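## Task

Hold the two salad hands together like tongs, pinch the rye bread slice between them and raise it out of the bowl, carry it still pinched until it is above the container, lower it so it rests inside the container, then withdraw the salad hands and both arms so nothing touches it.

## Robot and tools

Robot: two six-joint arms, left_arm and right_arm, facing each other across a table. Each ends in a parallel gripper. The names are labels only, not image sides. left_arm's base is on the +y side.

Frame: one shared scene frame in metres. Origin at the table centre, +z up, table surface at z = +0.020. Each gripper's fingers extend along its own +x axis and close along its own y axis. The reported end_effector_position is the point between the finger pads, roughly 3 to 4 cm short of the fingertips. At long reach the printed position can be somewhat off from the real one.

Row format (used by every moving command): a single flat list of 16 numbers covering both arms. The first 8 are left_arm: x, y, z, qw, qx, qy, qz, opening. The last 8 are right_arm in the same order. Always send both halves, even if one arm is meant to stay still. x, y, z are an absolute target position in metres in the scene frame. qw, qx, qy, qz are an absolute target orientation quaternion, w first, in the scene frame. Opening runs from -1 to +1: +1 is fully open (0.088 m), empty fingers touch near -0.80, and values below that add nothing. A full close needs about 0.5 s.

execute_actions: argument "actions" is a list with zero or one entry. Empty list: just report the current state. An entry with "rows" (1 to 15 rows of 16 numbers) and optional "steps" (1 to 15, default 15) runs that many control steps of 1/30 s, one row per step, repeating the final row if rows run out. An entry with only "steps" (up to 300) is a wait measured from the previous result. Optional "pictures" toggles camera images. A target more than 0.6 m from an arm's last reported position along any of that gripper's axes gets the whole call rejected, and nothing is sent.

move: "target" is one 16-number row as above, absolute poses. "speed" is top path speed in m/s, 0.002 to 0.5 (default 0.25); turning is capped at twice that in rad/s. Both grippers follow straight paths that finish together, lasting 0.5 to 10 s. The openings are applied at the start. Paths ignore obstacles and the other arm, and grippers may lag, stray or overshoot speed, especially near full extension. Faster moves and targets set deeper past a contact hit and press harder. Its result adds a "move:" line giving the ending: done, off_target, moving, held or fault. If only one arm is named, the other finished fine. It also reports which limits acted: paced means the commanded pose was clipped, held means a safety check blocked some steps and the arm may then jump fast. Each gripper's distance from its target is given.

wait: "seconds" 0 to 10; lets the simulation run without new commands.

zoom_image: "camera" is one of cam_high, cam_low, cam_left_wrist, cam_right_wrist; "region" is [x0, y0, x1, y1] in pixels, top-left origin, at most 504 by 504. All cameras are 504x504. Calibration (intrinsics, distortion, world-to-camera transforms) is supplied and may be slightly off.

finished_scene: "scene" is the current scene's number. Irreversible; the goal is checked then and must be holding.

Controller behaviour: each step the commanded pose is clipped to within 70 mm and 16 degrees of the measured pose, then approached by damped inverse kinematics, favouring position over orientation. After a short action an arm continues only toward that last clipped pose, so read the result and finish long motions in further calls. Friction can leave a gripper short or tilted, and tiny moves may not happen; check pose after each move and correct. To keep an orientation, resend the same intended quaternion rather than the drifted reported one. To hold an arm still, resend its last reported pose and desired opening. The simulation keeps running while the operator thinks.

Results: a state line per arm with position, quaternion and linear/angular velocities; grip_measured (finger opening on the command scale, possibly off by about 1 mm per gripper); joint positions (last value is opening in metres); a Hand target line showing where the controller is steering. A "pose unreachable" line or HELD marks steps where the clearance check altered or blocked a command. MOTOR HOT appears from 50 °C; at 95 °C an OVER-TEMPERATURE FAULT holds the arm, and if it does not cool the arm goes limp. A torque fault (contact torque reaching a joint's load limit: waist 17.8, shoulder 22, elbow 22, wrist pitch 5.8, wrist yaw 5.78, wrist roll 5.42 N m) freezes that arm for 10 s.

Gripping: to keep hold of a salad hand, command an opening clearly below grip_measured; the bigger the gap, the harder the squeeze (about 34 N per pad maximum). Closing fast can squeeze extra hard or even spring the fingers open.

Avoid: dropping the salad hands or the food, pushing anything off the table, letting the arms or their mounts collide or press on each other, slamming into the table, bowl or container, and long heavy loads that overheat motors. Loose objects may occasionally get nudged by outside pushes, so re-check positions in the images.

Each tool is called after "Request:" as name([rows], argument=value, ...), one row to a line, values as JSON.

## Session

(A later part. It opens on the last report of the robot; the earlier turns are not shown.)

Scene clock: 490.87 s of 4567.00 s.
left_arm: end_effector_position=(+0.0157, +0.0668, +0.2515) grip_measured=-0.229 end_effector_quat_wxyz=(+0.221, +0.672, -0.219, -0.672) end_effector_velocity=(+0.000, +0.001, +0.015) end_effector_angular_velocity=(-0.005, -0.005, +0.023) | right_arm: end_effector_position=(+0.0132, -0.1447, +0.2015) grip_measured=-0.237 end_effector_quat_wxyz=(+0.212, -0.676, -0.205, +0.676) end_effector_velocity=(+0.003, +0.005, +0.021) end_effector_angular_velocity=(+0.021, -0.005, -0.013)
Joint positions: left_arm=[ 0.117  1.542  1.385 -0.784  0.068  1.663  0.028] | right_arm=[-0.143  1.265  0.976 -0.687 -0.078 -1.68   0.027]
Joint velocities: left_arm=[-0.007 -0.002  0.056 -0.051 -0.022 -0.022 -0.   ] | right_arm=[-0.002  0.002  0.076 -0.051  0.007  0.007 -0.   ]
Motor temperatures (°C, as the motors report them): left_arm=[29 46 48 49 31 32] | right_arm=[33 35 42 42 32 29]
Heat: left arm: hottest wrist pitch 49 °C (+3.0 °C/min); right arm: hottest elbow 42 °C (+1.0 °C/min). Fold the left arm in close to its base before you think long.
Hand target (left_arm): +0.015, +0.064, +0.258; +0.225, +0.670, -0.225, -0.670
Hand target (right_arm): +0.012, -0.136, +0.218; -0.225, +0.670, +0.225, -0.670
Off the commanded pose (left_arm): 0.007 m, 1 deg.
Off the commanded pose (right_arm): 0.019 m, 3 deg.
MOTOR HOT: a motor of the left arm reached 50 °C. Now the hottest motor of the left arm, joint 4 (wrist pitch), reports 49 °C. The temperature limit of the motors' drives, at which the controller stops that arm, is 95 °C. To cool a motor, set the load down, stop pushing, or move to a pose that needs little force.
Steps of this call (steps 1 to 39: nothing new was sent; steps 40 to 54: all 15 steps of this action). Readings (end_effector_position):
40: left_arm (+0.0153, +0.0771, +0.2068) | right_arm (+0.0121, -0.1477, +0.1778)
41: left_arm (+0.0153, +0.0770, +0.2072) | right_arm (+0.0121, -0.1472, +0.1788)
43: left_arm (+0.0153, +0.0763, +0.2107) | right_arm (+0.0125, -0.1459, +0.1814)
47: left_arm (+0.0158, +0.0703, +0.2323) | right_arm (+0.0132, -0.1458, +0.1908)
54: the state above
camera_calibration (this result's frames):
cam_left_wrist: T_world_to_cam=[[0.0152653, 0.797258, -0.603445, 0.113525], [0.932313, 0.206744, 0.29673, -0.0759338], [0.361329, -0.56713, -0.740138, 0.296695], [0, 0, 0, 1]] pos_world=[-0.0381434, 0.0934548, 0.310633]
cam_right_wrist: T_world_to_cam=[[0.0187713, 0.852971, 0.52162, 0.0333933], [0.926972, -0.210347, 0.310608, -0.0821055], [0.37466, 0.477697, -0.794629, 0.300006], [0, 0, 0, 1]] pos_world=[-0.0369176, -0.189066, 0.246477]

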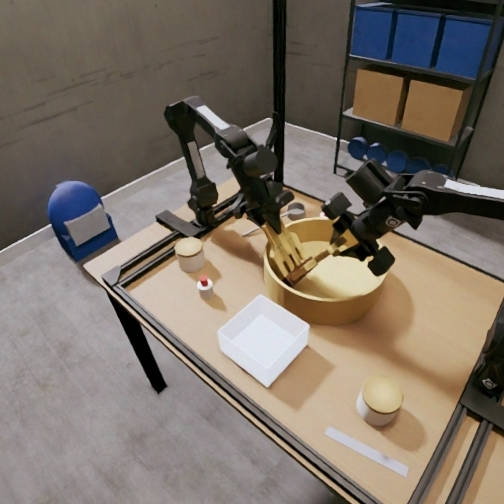

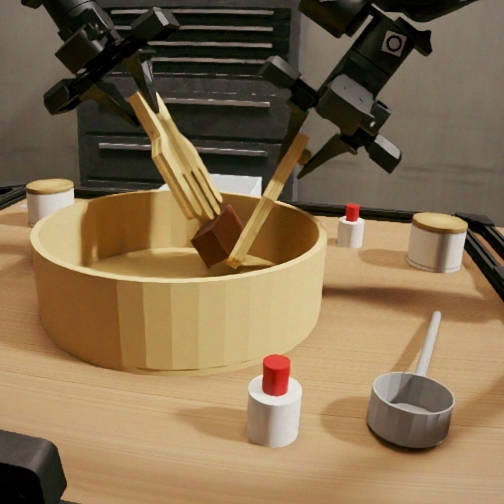

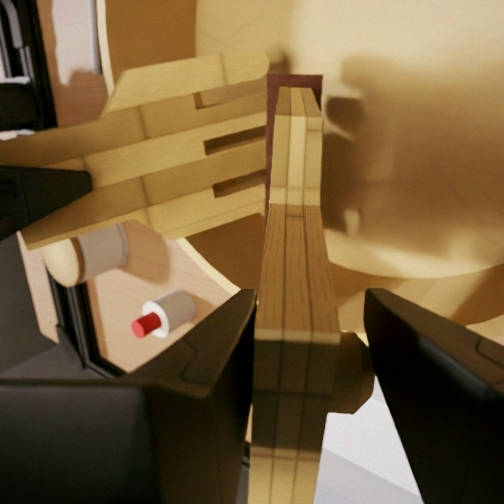

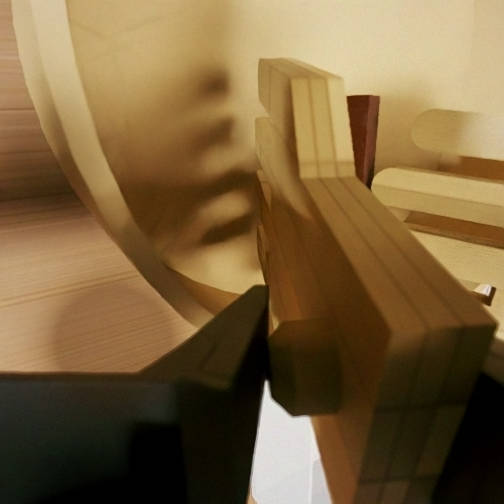

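Request:
move(target=[0.015,0.12,0.245,0.2,0.678,-0.2,-0.678,-1,0.012,-0.168,0.2,0.2,-0.678,-0.2,0.678,-1], speed=0.04)

Request:
move(target=[0.015,0.118,0.187,0.2,0.678,-0.2,-0.678,-1,0.012,-0.16,0.181,0.2,-0.678,-0.2,0.678,-1], speed=0.05)

Request:
move(target=[0.015,0.076,0.184,0.2,0.678,-0.2,-0.678,-1,0.012,-0.122,0.178,0.2,-0.678,-0.2,0.678,-1], speed=0.03)

Scene clock: 493.17 s of 4567.00 s.
left_arm: end_effector_position=(+0.0151, +0.1172, +0.2436) grip_measured=-0.230 end_effector_quat_wxyz=(+0.198, +0.680, -0.197, -0.678) end_effector_velocity=(+0.002, +0.004, -0.003) end_effector_angular_velocity=(+0.015, -0.013, +0.015) | right_arm: end_effector_position=(+0.0109, -0.1649, +0.2015) grip_measured=-0.238 end_effector_quat_wxyz=(+0.201, -0.677, -0.203, +0.678) end_effector_velocity=(+0.002, +0.000, +0.002) end_effector_angular_velocity=(+0.011, -0.012, -0.000)
Joint positions: left_arm=[ 0.132  1.398  1.257 -0.867  0.068  1.682  0.028] | right_arm=[-0.148  1.198  0.942 -0.742 -0.083 -1.697  0.027]
Joint velocities: left_arm=[-0.002 -0.007 -0.012 -0.007 -0.022 -0.007 -0.   ] | right_arm=[-0.002 -0.007 -0.002  0.007  0.007 -0.007 -0.   ]
Motor temperatures (°C, as the motors report them): left_arm=[29 46 48 49 31 32] | right_arm=[33 35 42 42 32 29]
Heat: left arm: hottest wrist pitch 49 °C (+2.0 °C/min); right arm: hottest elbow 42 °C (+1.0 °C/min). Fold the left arm in close to its base before you think long.
Hand target (left_arm): +0.015, +0.120, +0.245; +0.200, +0.678, -0.200, -0.678
Hand target (right_arm): +0.012, -0.168, +0.200; -0.200, +0.678, +0.200, -0.678
Off the commanded pose (left_arm): 0.003 m, 0 deg.
Off the commanded pose (right_arm): 0.004 m, 0 deg.
MOTOR HOT: still on. Now the hottest motor of the left arm, joint 4 (wrist pitch), reports 49 °C; a drive's own limit is 95 °C.
move: done
camera_calibration (this result's frames):
cam_left_wrist: T_world_to_cam=[[0.0170919, 0.835471, -0.549268, 0.0508922], [0.931655, 0.186103, 0.312065, -0.0846928], [0.362942, -0.517062, -0.77519, 0.322325], [0, 0, 0, 1]] pos_world=[-0.0389505, 0.139905, 0.304246]
cam_right_wrist: T_world_to_cam=[[0.00689774, 0.863664, 0.50402, 0.0561577], [0.928742, -0.192363, 0.316914, -0.082559], [0.370662, 0.465919, -0.803448, 0.310447], [0, 0, 0, 1]] pos_world=[-0.0387823, -0.209026, 0.247288]

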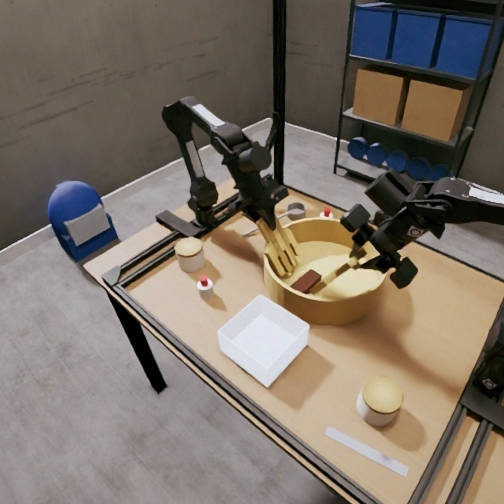

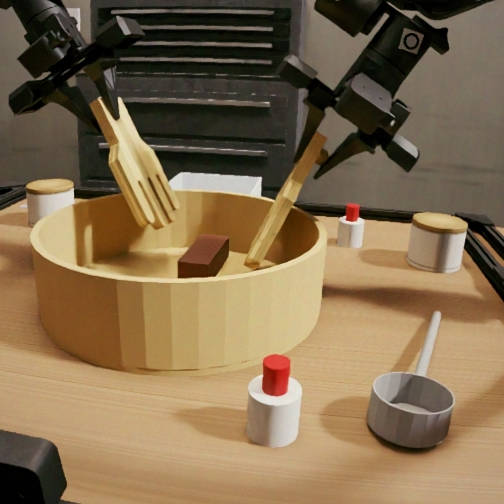

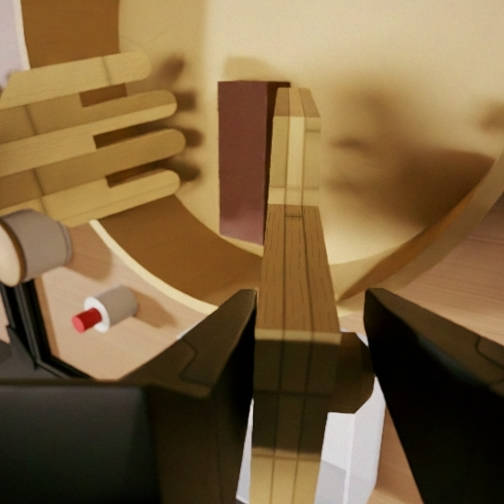

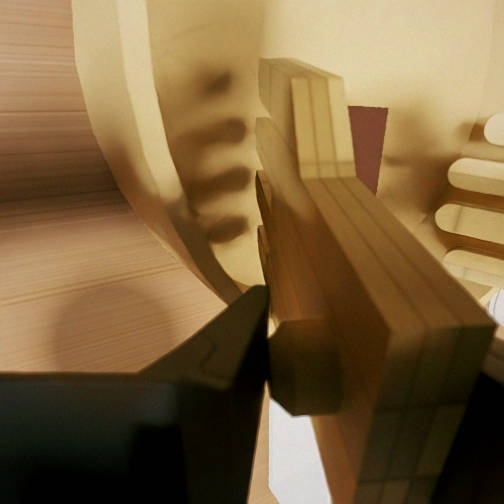

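Scene clock: 494.73 s of 4567.00 s.
left_arm: end_effector_position=(+0.0116, +0.1160, +0.1893) grip_measured=-0.231 end_effector_quat_wxyz=(+0.198, +0.674, -0.205, -0.681) end_effector_velocity=(+0.000, +0.002, -0.003) end_effector_angular_velocity=(+0.013, -0.001, +0.008) | right_arm: end_effector_position=(+0.0108, -0.1580, +0.1876) grip_measured=-0.238 end_effector_quat_wxyz=(+0.204, -0.676, -0.209, +0.677) end_effector_velocity=(-0.000, -0.000, -0.001) end_effector_angular_velocity=(+0.003, -0.007, +0.020)
Joint positions: left_arm=[ 0.128  1.397  1.037 -0.638  0.083  1.686  0.028] | right_arm=[-0.144  1.218  0.892 -0.657 -0.084 -1.697  0.027]
Joint velocities: left_arm=[-0.002  0.002 -0.002 -0.007 -0.007 -0.007 -0.   ] | right_arm=[-0.002 -0.002 -0.007  0.007 -0.007 -0.022 -0.   ]
Motor temperatures (°C, as the motors report them): left_arm=[29 46 47 49 31 32] | right_arm=[33 35 42 42 32 29]
Heat: left arm: hottest wrist pitch 49 °C (+2.0 °C/min); right arm: hottest elbow 42 °C (+1.0 °C/min). Fold the left arm in close to its base before you think long.
Hand target (left_arm): +0.015, +0.119, +0.187; +0.200, +0.678, -0.200, -0.678
Hand target (right_arm): +0.012, -0.160, +0.181; -0.200, +0.678, +0.200, -0.678
Off the commanded pose (left_arm): 0.005 m, 1 deg.
Off the commanded pose (right_arm): 0.007 m, 1 deg.
MOTOR HOT: still on. Now the hottest motor of the left arm, joint 4 (wrist pitch), reports 49 °C; a drive's own limit is 95 °C.
move: done
camera_calibration (this result's frames):
cam_left_wrist: T_world_to_cam=[[0.024865, 0.829391, -0.558115, 0.024497], [0.937326, 0.174758, 0.301461, -0.0610469], [0.347564, -0.530631, -0.773065, 0.282224], [0, 0, 0, 1]] pos_world=[-0.0414793, 0.140108, 0.250253]
cam_right_wrist: T_world_to_cam=[[0.00309422, 0.856076, 0.516841, 0.0536366], [0.929208, -0.193459, 0.314876, -0.0764775], [0.369545, 0.479279, -0.796071, 0.296786], [0, 0, 0, 1]] pos_world=[-0.0387782, -0.202955, 0.232622]

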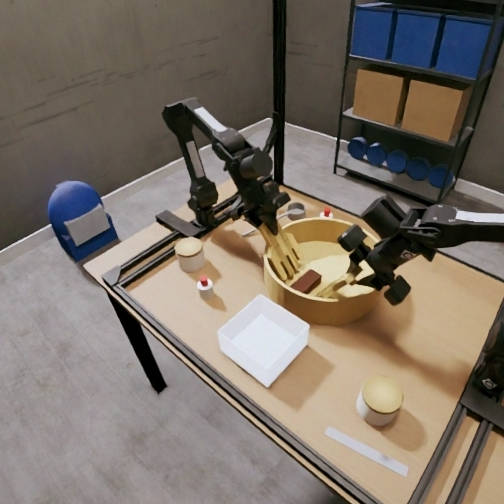

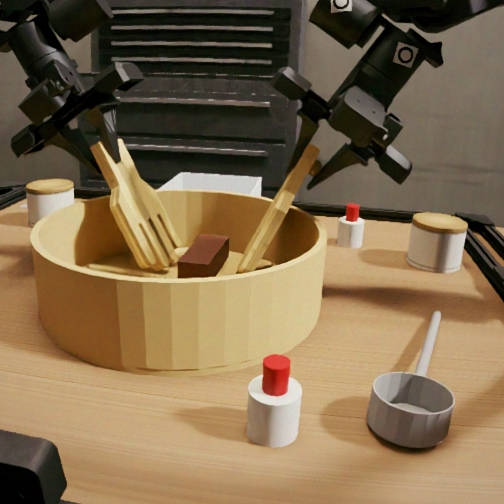

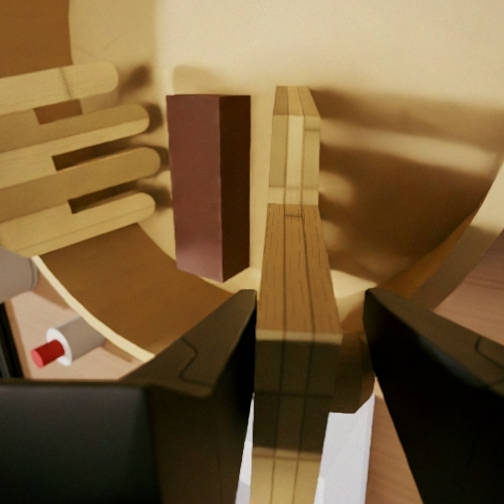

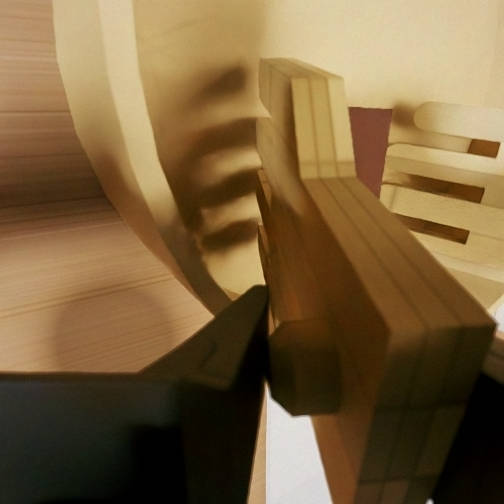

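Scene clock: 496.30 s of 4567.00 s.
left_arm: end_effector_position=(+0.0141, +0.0881, +0.1885) grip_measured=-0.232 end_effector_quat_wxyz=(+0.198, +0.677, -0.197, -0.681) end_effector_velocity=(+0.000, +0.001, -0.001) end_effector_angular_velocity=(+0.018, +0.008, +0.020) | right_arm: end_effector_position=(+0.0118, -0.1326, +0.1815) grip_measured=-0.238 end_effector_quat_wxyz=(+0.198, -0.678, -0.196, +0.680) end_effector_velocity=(-0.004, -0.002, -0.002) end_effector_angular_velocity=(-0.019, +0.017, +0.020)
Joint positions: left_arm=[ 0.12   1.513  1.14  -0.636  0.069  1.67   0.028] | right_arm=[-0.131  1.343  0.968 -0.635 -0.073 -1.678  0.027]
Joint velocities: left_arm=[-0.002  0.007  0.012 -0.022 -0.007 -0.022 -0.   ] | right_arm=[ 0.002  0.007  0.007 -0.022 -0.022 -0.007 -0.   ]
Motor temperatures (°C, as the motors report them): left_arm=[29 46 47 49 31 32] | right_arm=[33 35 42 42 32 29]
Heat: left arm: hottest wrist pitch 49 °C (+2.0 °C/min); right arm: hottest elbow 42 °C (+1.0 °C/min). Fold the left arm in close to its base before you think long.
Hand target (left_arm): +0.015, +0.077, +0.184; +0.200, +0.678, -0.200, -0.678
Hand target (right_arm): +0.012, -0.123, +0.178; -0.200, +0.678, +0.200, -0.678
Off the commanded pose (left_arm): 0.013 m, 1 deg.
Off the commanded pose (right_arm): 0.011 m, 1 deg.
MOTOR HOT: still on. Now the hottest motor of the left arm, joint 4 (wrist pitch), reports 49 °C; a drive's own limit is 95 °C.
move: off_target (left_arm, right_arm)
camera_calibration (this result's frames):
cam_left_wrist: T_world_to_cam=[[0.0153388, 0.836144, -0.548296, 0.0447846], [0.934764, 0.182665, 0.304713, -0.059512], [0.354939, -0.517201, -0.778795, 0.265673], [0, 0, 0, 1]] pos_world=[-0.0393548, 0.110831, 0.249594]
cam_right_wrist: T_world_to_cam=[[0.0130075, 0.869869, 0.49311, 0.0410504], [0.928932, -0.193005, 0.315965, -0.0707486], [0.370021, 0.453956, -0.81056, 0.278689], [0, 0, 0, 1]] pos_world=[-0.0379339, -0.175876, 0.228006]

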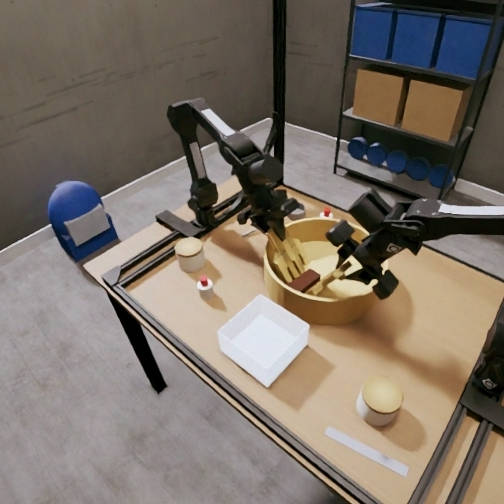

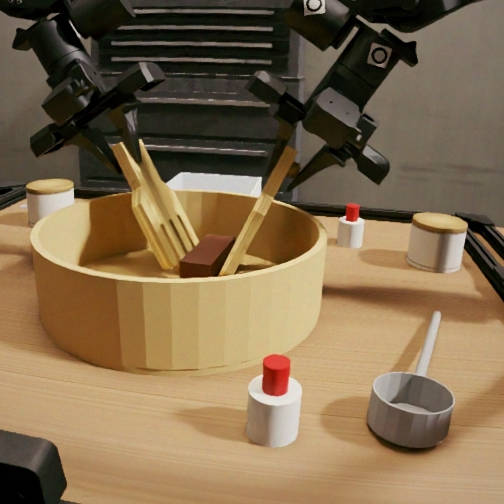

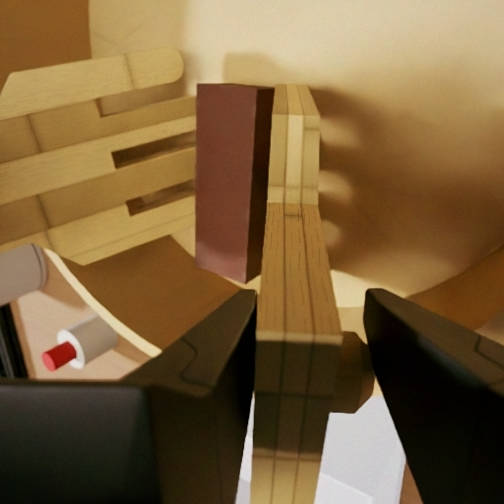

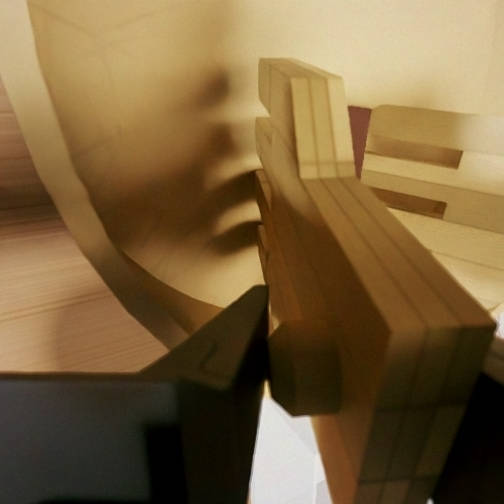

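Request:
execute_actions([
  {"rows":[[0.015,0.076,0.188,0.2,0.678,-0.2,-0.678,-1,0.012,-0.122,0.181,0.2,-0.678,-0.2,0.678,-1],[0.015,0.076,0.191,0.2,0.678,-0.2,-0.678,-1,0.012,-0.122,0.184,0.2,-0.678,-0.2,0.678,-1],[0.015,0.076,0.194,0.2,0.678,-0.2,-0.678,-1,0.012,-0.122,0.187,0.2,-0.678,-0.2,0.678,-1],[0.015,0.076,0.198,0.2,0.678,-0.2,-0.678,-1,0.012,-0.122,0.191,0.2,-0.678,-0.2,0.678,-1],[0.015,0.076,0.202,0.2,0.678,-0.2,-0.678,-1,0.012,-0.122,0.195,0.2,-0.678,-0.2,0.678,-1],[0.015,0.076,0.206,0.2,0.678,-0.2,-0.678,-1,0.012,-0.122,0.199,0.2,-0.678,-0.2,0.678,-1],[0.015,0.076,0.21,0.2,0.678,-0.2,-0.678,-1,0.012,-0.122,0.203,0.2,-0.678,-0.2,0.678,-1],[0.015,0.076,0.214,0.2,0.678,-0.2,-0.678,-1,0.012,-0.122,0.207,0.2,-0.678,-0.2,0.678,-1],[0.015,0.076,0.218,0.2,0.678,-0.2,-0.678,-1,0.012,-0.122,0.211,0.2,-0.678,-0.2,0.678,-1],[0.015,0.076,0.222,0.2,0.678,-0.2,-0.678,-1,0.012,-0.122,0.215,0.2,-0.678,-0.2,0.678,-1]],"steps":15},
])

Scene clock: 498.83 s of 4567.00 s.
left_arm: end_effector_position=(+0.0157, +0.0819, +0.2093) grip_measured=-0.229 end_effector_quat_wxyz=(+0.191, +0.680, -0.188, -0.682) end_effector_velocity=(+0.001, -0.004, +0.025) end_effector_angular_velocity=(-0.011, -0.004, +0.008) | right_arm: end_effector_position=(+0.0123, -0.1272, +0.2033) grip_measured=-0.236 end_effector_quat_wxyz=(+0.192, -0.679, -0.189, +0.682) end_effector_velocity=(-0.001, -0.003, +0.018) end_effector_angular_velocity=(-0.016, +0.012, -0.005)
Joint positions: left_arm=[ 0.12   1.545  1.264 -0.751  0.063  1.669  0.028] | right_arm=[-0.129  1.37   1.085 -0.744 -0.069 -1.676  0.027]
Joint velocities: left_arm=[-0.002  0.002  0.095 -0.081 -0.007 -0.007 -0.   ] | right_arm=[-0.002 -0.002  0.076 -0.095 -0.007  0.007 -0.   ]
Motor temperatures (°C, as the motors report them): left_arm=[29 45 48 50 31 32] | right_arm=[33 35 42 44 32 29]
Heat: left arm: hottest wrist pitch 50 °C (+3.0 °C/min); right arm: hottest wrist pitch 44 °C (+3.0 °C/min). Fold the left arm in close to its base before you think long.
Hand target (left_arm): +0.015, +0.076, +0.222; +0.200, +0.678, -0.200, -0.678
Hand target (right_arm): +0.012, -0.122, +0.215; -0.200, +0.678, +0.200, -0.678
Off the commanded pose (left_arm): 0.014 m, 2 deg.
Off the commanded pose (right_arm): 0.013 m, 2 deg.
MOTOR HOT: still on. Now the hottest motor of the left arm, joint 4 (wrist pitch), reports 50 °C; a drive's own limit is 95 °C.
Steps of this call (steps 1 to 61: nothing new was sent; steps 62 to 76: all 15 steps of this action). Readings (end_effector_position):
62: left_arm (+0.0152, +0.0862, +0.1898) | right_arm (+0.0121, -0.1317, +0.1822)
63: left_arm (+0.0152, +0.0860, +0.1903) | right_arm (+0.0121, -0.1314, +0.1827)
65: left_arm (+0.0153, +0.0852, +0.1918) | right_arm (+0.0121, -0.1305, +0.1842)
69: left_arm (+0.0157, +0.0826, +0.1962) | right_arm (+0.0124, -0.1280, +0.1888)
76: the state above
camera_calibration (this result's frames):
cam_left_wrist: T_world_to_cam=[[0.0131897, 0.848772, -0.528595, 0.0562081], [0.933447, 0.179068, 0.310824, -0.0672408], [0.358473, -0.497515, -0.789921, 0.278733], [0, 0, 0, 1]] pos_world=[-0.0378937, 0.103006, 0.270788]
cam_right_wrist: T_world_to_cam=[[0.0146816, 0.879383, 0.475889, 0.0303114], [0.928918, -0.188109, 0.318944, -0.0770057], [0.369993, 0.437379, -0.819637, 0.293466], [0, 0, 0, 1]] pos_world=[-0.0374934, -0.169497, 0.250671]

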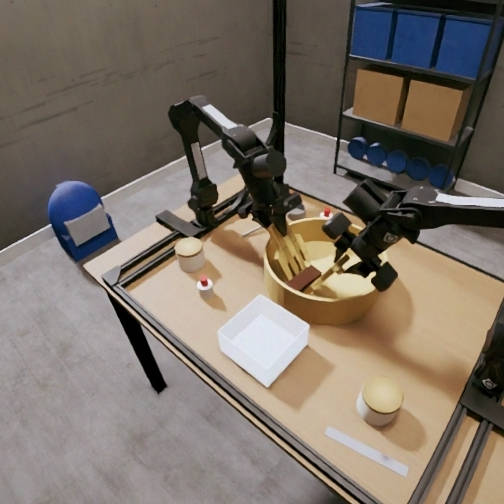

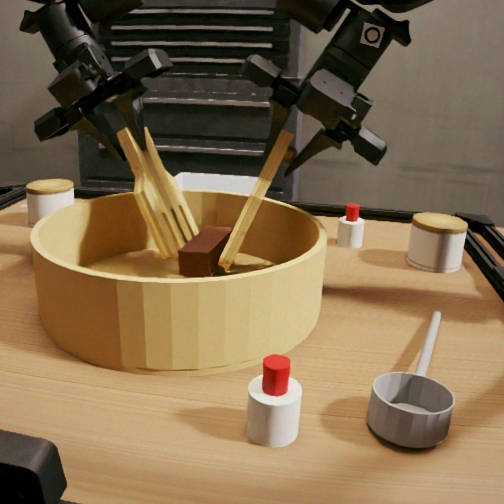

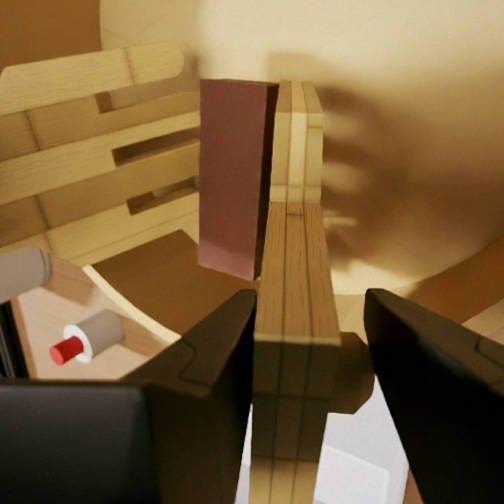

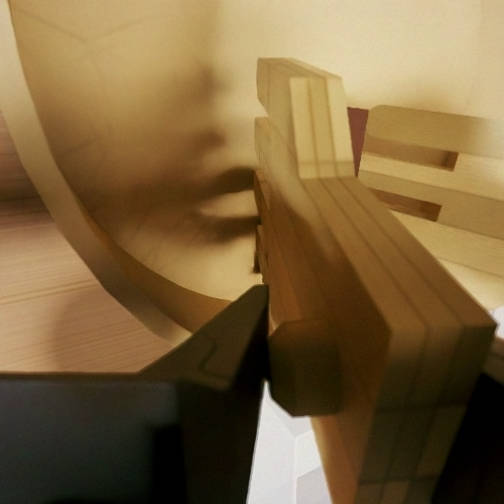

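Looks lifted. Continue.

Request:
execute_actions([
  {"rows":[[0.015,0.075,0.228,0.2,0.678,-0.2,-0.678,-1,0.012,-0.121,0.221,0.2,-0.678,-0.2,0.678,-1],[0.015,0.075,0.236,0.2,0.678,-0.2,-0.678,-1,0.012,-0.121,0.229,0.2,-0.678,-0.2,0.678,-1],[0.015,0.075,0.244,0.2,0.678,-0.2,-0.678,-1,0.012,-0.121,0.237,0.2,-0.678,-0.2,0.678,-1],[0.015,0.075,0.252,0.2,0.678,-0.2,-0.678,-1,0.012,-0.121,0.245,0.2,-0.678,-0.2,0.678,-1]],"steps":15},
])

Scene clock: 499.73 s of 4567.00 s.
left_arm: end_effector_position=(+0.0157, +0.0815, +0.2420) grip_measured=-0.229 end_effector_quat_wxyz=(+0.190, +0.681, -0.188, -0.682) end_effector_velocity=(-0.002, +0.001, +0.010) end_effector_angular_velocity=(-0.002, +0.005, +0.015) | right_arm: end_effector_position=(+0.0120, -0.1274, +0.2354) grip_measured=-0.237 end_effector_quat_wxyz=(+0.191, -0.680, -0.188, +0.683) end_effector_velocity=(-0.002, -0.002, +0.003) end_effector_angular_velocity=(-0.016, +0.020, -0.013)
Joint positions: left_arm=[ 0.12   1.551  1.401 -0.883  0.063  1.669  0.028] | right_arm=[-0.128  1.375  1.218 -0.876 -0.069 -1.676  0.027]
Joint velocities: left_arm=[-0.007 -0.002  0.037 -0.037 -0.007 -0.022  0.   ] | right_arm=[ 0.002  0.007  0.027 -0.037 -0.007  0.022 -0.   ]
Motor temperatures (°C, as the motors report them): left_arm=[29 45 48 50 31 32] | right_arm=[33 35 43 43 32 29]
Heat: left arm: hottest wrist pitch 50 °C (+3.0 °C/min); right arm: hottest elbow 43 °C (+2.0 °C/min). Fold the left arm in close to its base before you think long.
Hand target (left_arm): +0.015, +0.075, +0.252; +0.200, +0.678, -0.200, -0.678
Hand target (right_arm): +0.012, -0.121, +0.245; -0.200, +0.678, +0.200, -0.678
Off the commanded pose (left_arm): 0.012 m, 2 deg.
Off the commanded pose (right_arm): 0.012 m, 2 deg.
MOTOR HOT: still on. Now the hottest motor of the left arm, joint 4 (wrist pitch), reports 50 °C; a drive's own limit is 95 °C.
Steps of this call (steps 1 to 12: nothing new was sent; steps 13 to 27: all 15 steps of this action). Readings (end_effector_position):
13: left_arm (+0.0158, +0.0816, +0.2134) | right_arm (+0.0122, -0.1271, +0.2071)
14: left_arm (+0.0158, +0.0814, +0.2153) | right_arm (+0.0122, -0.1270, +0.2091)
16: left_arm (+0.0157, +0.0811, +0.2232) | right_arm (+0.0122, -0.1270, +0.2172)
20: left_arm (+0.0157, +0.0816, +0.2365) | right_arm (+0.0120, -0.1273, +0.2308)
27: the state above
camera_calibration (this result's frames):
cam_left_wrist: T_world_to_cam=[[0.0133988, 0.849789, -0.526952, 0.0733493], [0.93345, 0.178294, 0.31126, -0.0773704], [0.358457, -0.496054, -0.790847, 0.304583], [0, 0, 0, 1]] pos_world=[-0.0379416, 0.102553, 0.303613]
cam_right_wrist: T_world_to_cam=[[0.0142647, 0.881367, 0.472217, 0.0163439], [0.929233, -0.186073, 0.319224, -0.0868209], [0.36922, 0.434246, -0.821649, 0.320024], [0, 0, 0, 1]] pos_world=[-0.0377155, -0.169529, 0.282945]

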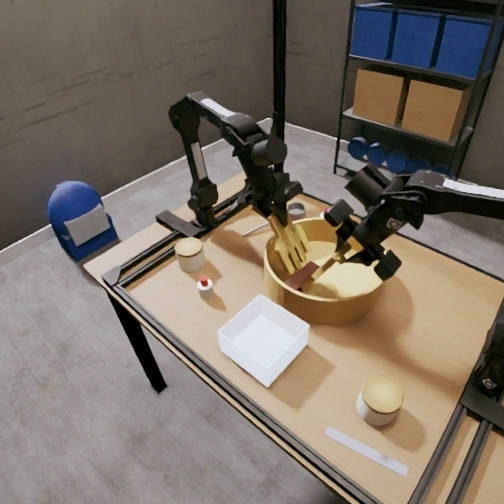

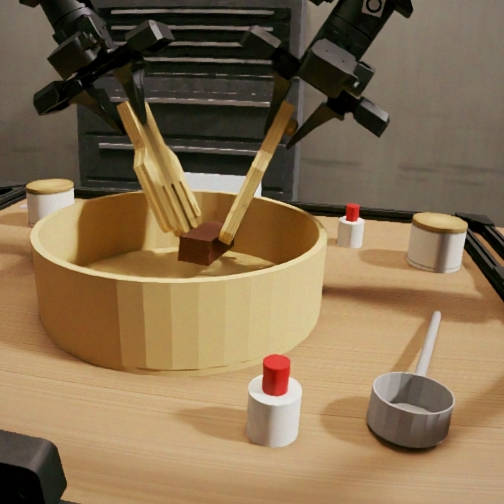

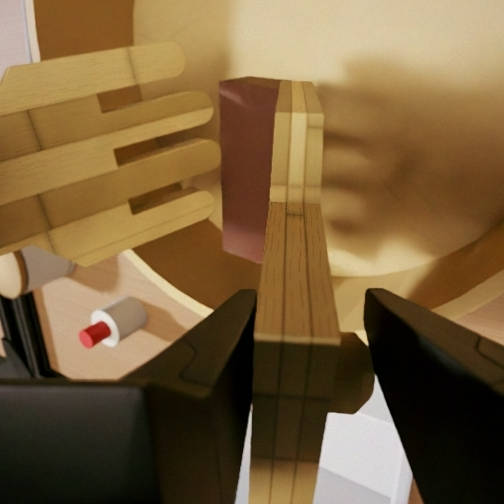

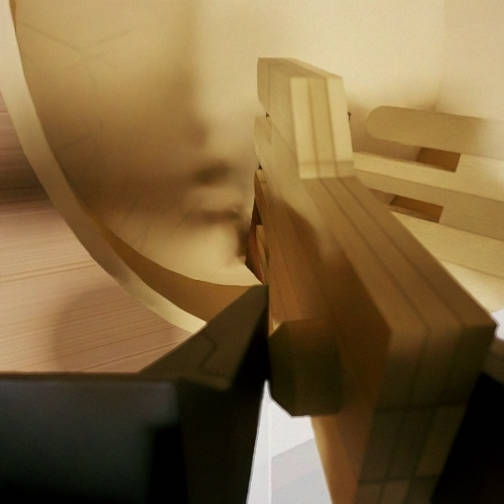

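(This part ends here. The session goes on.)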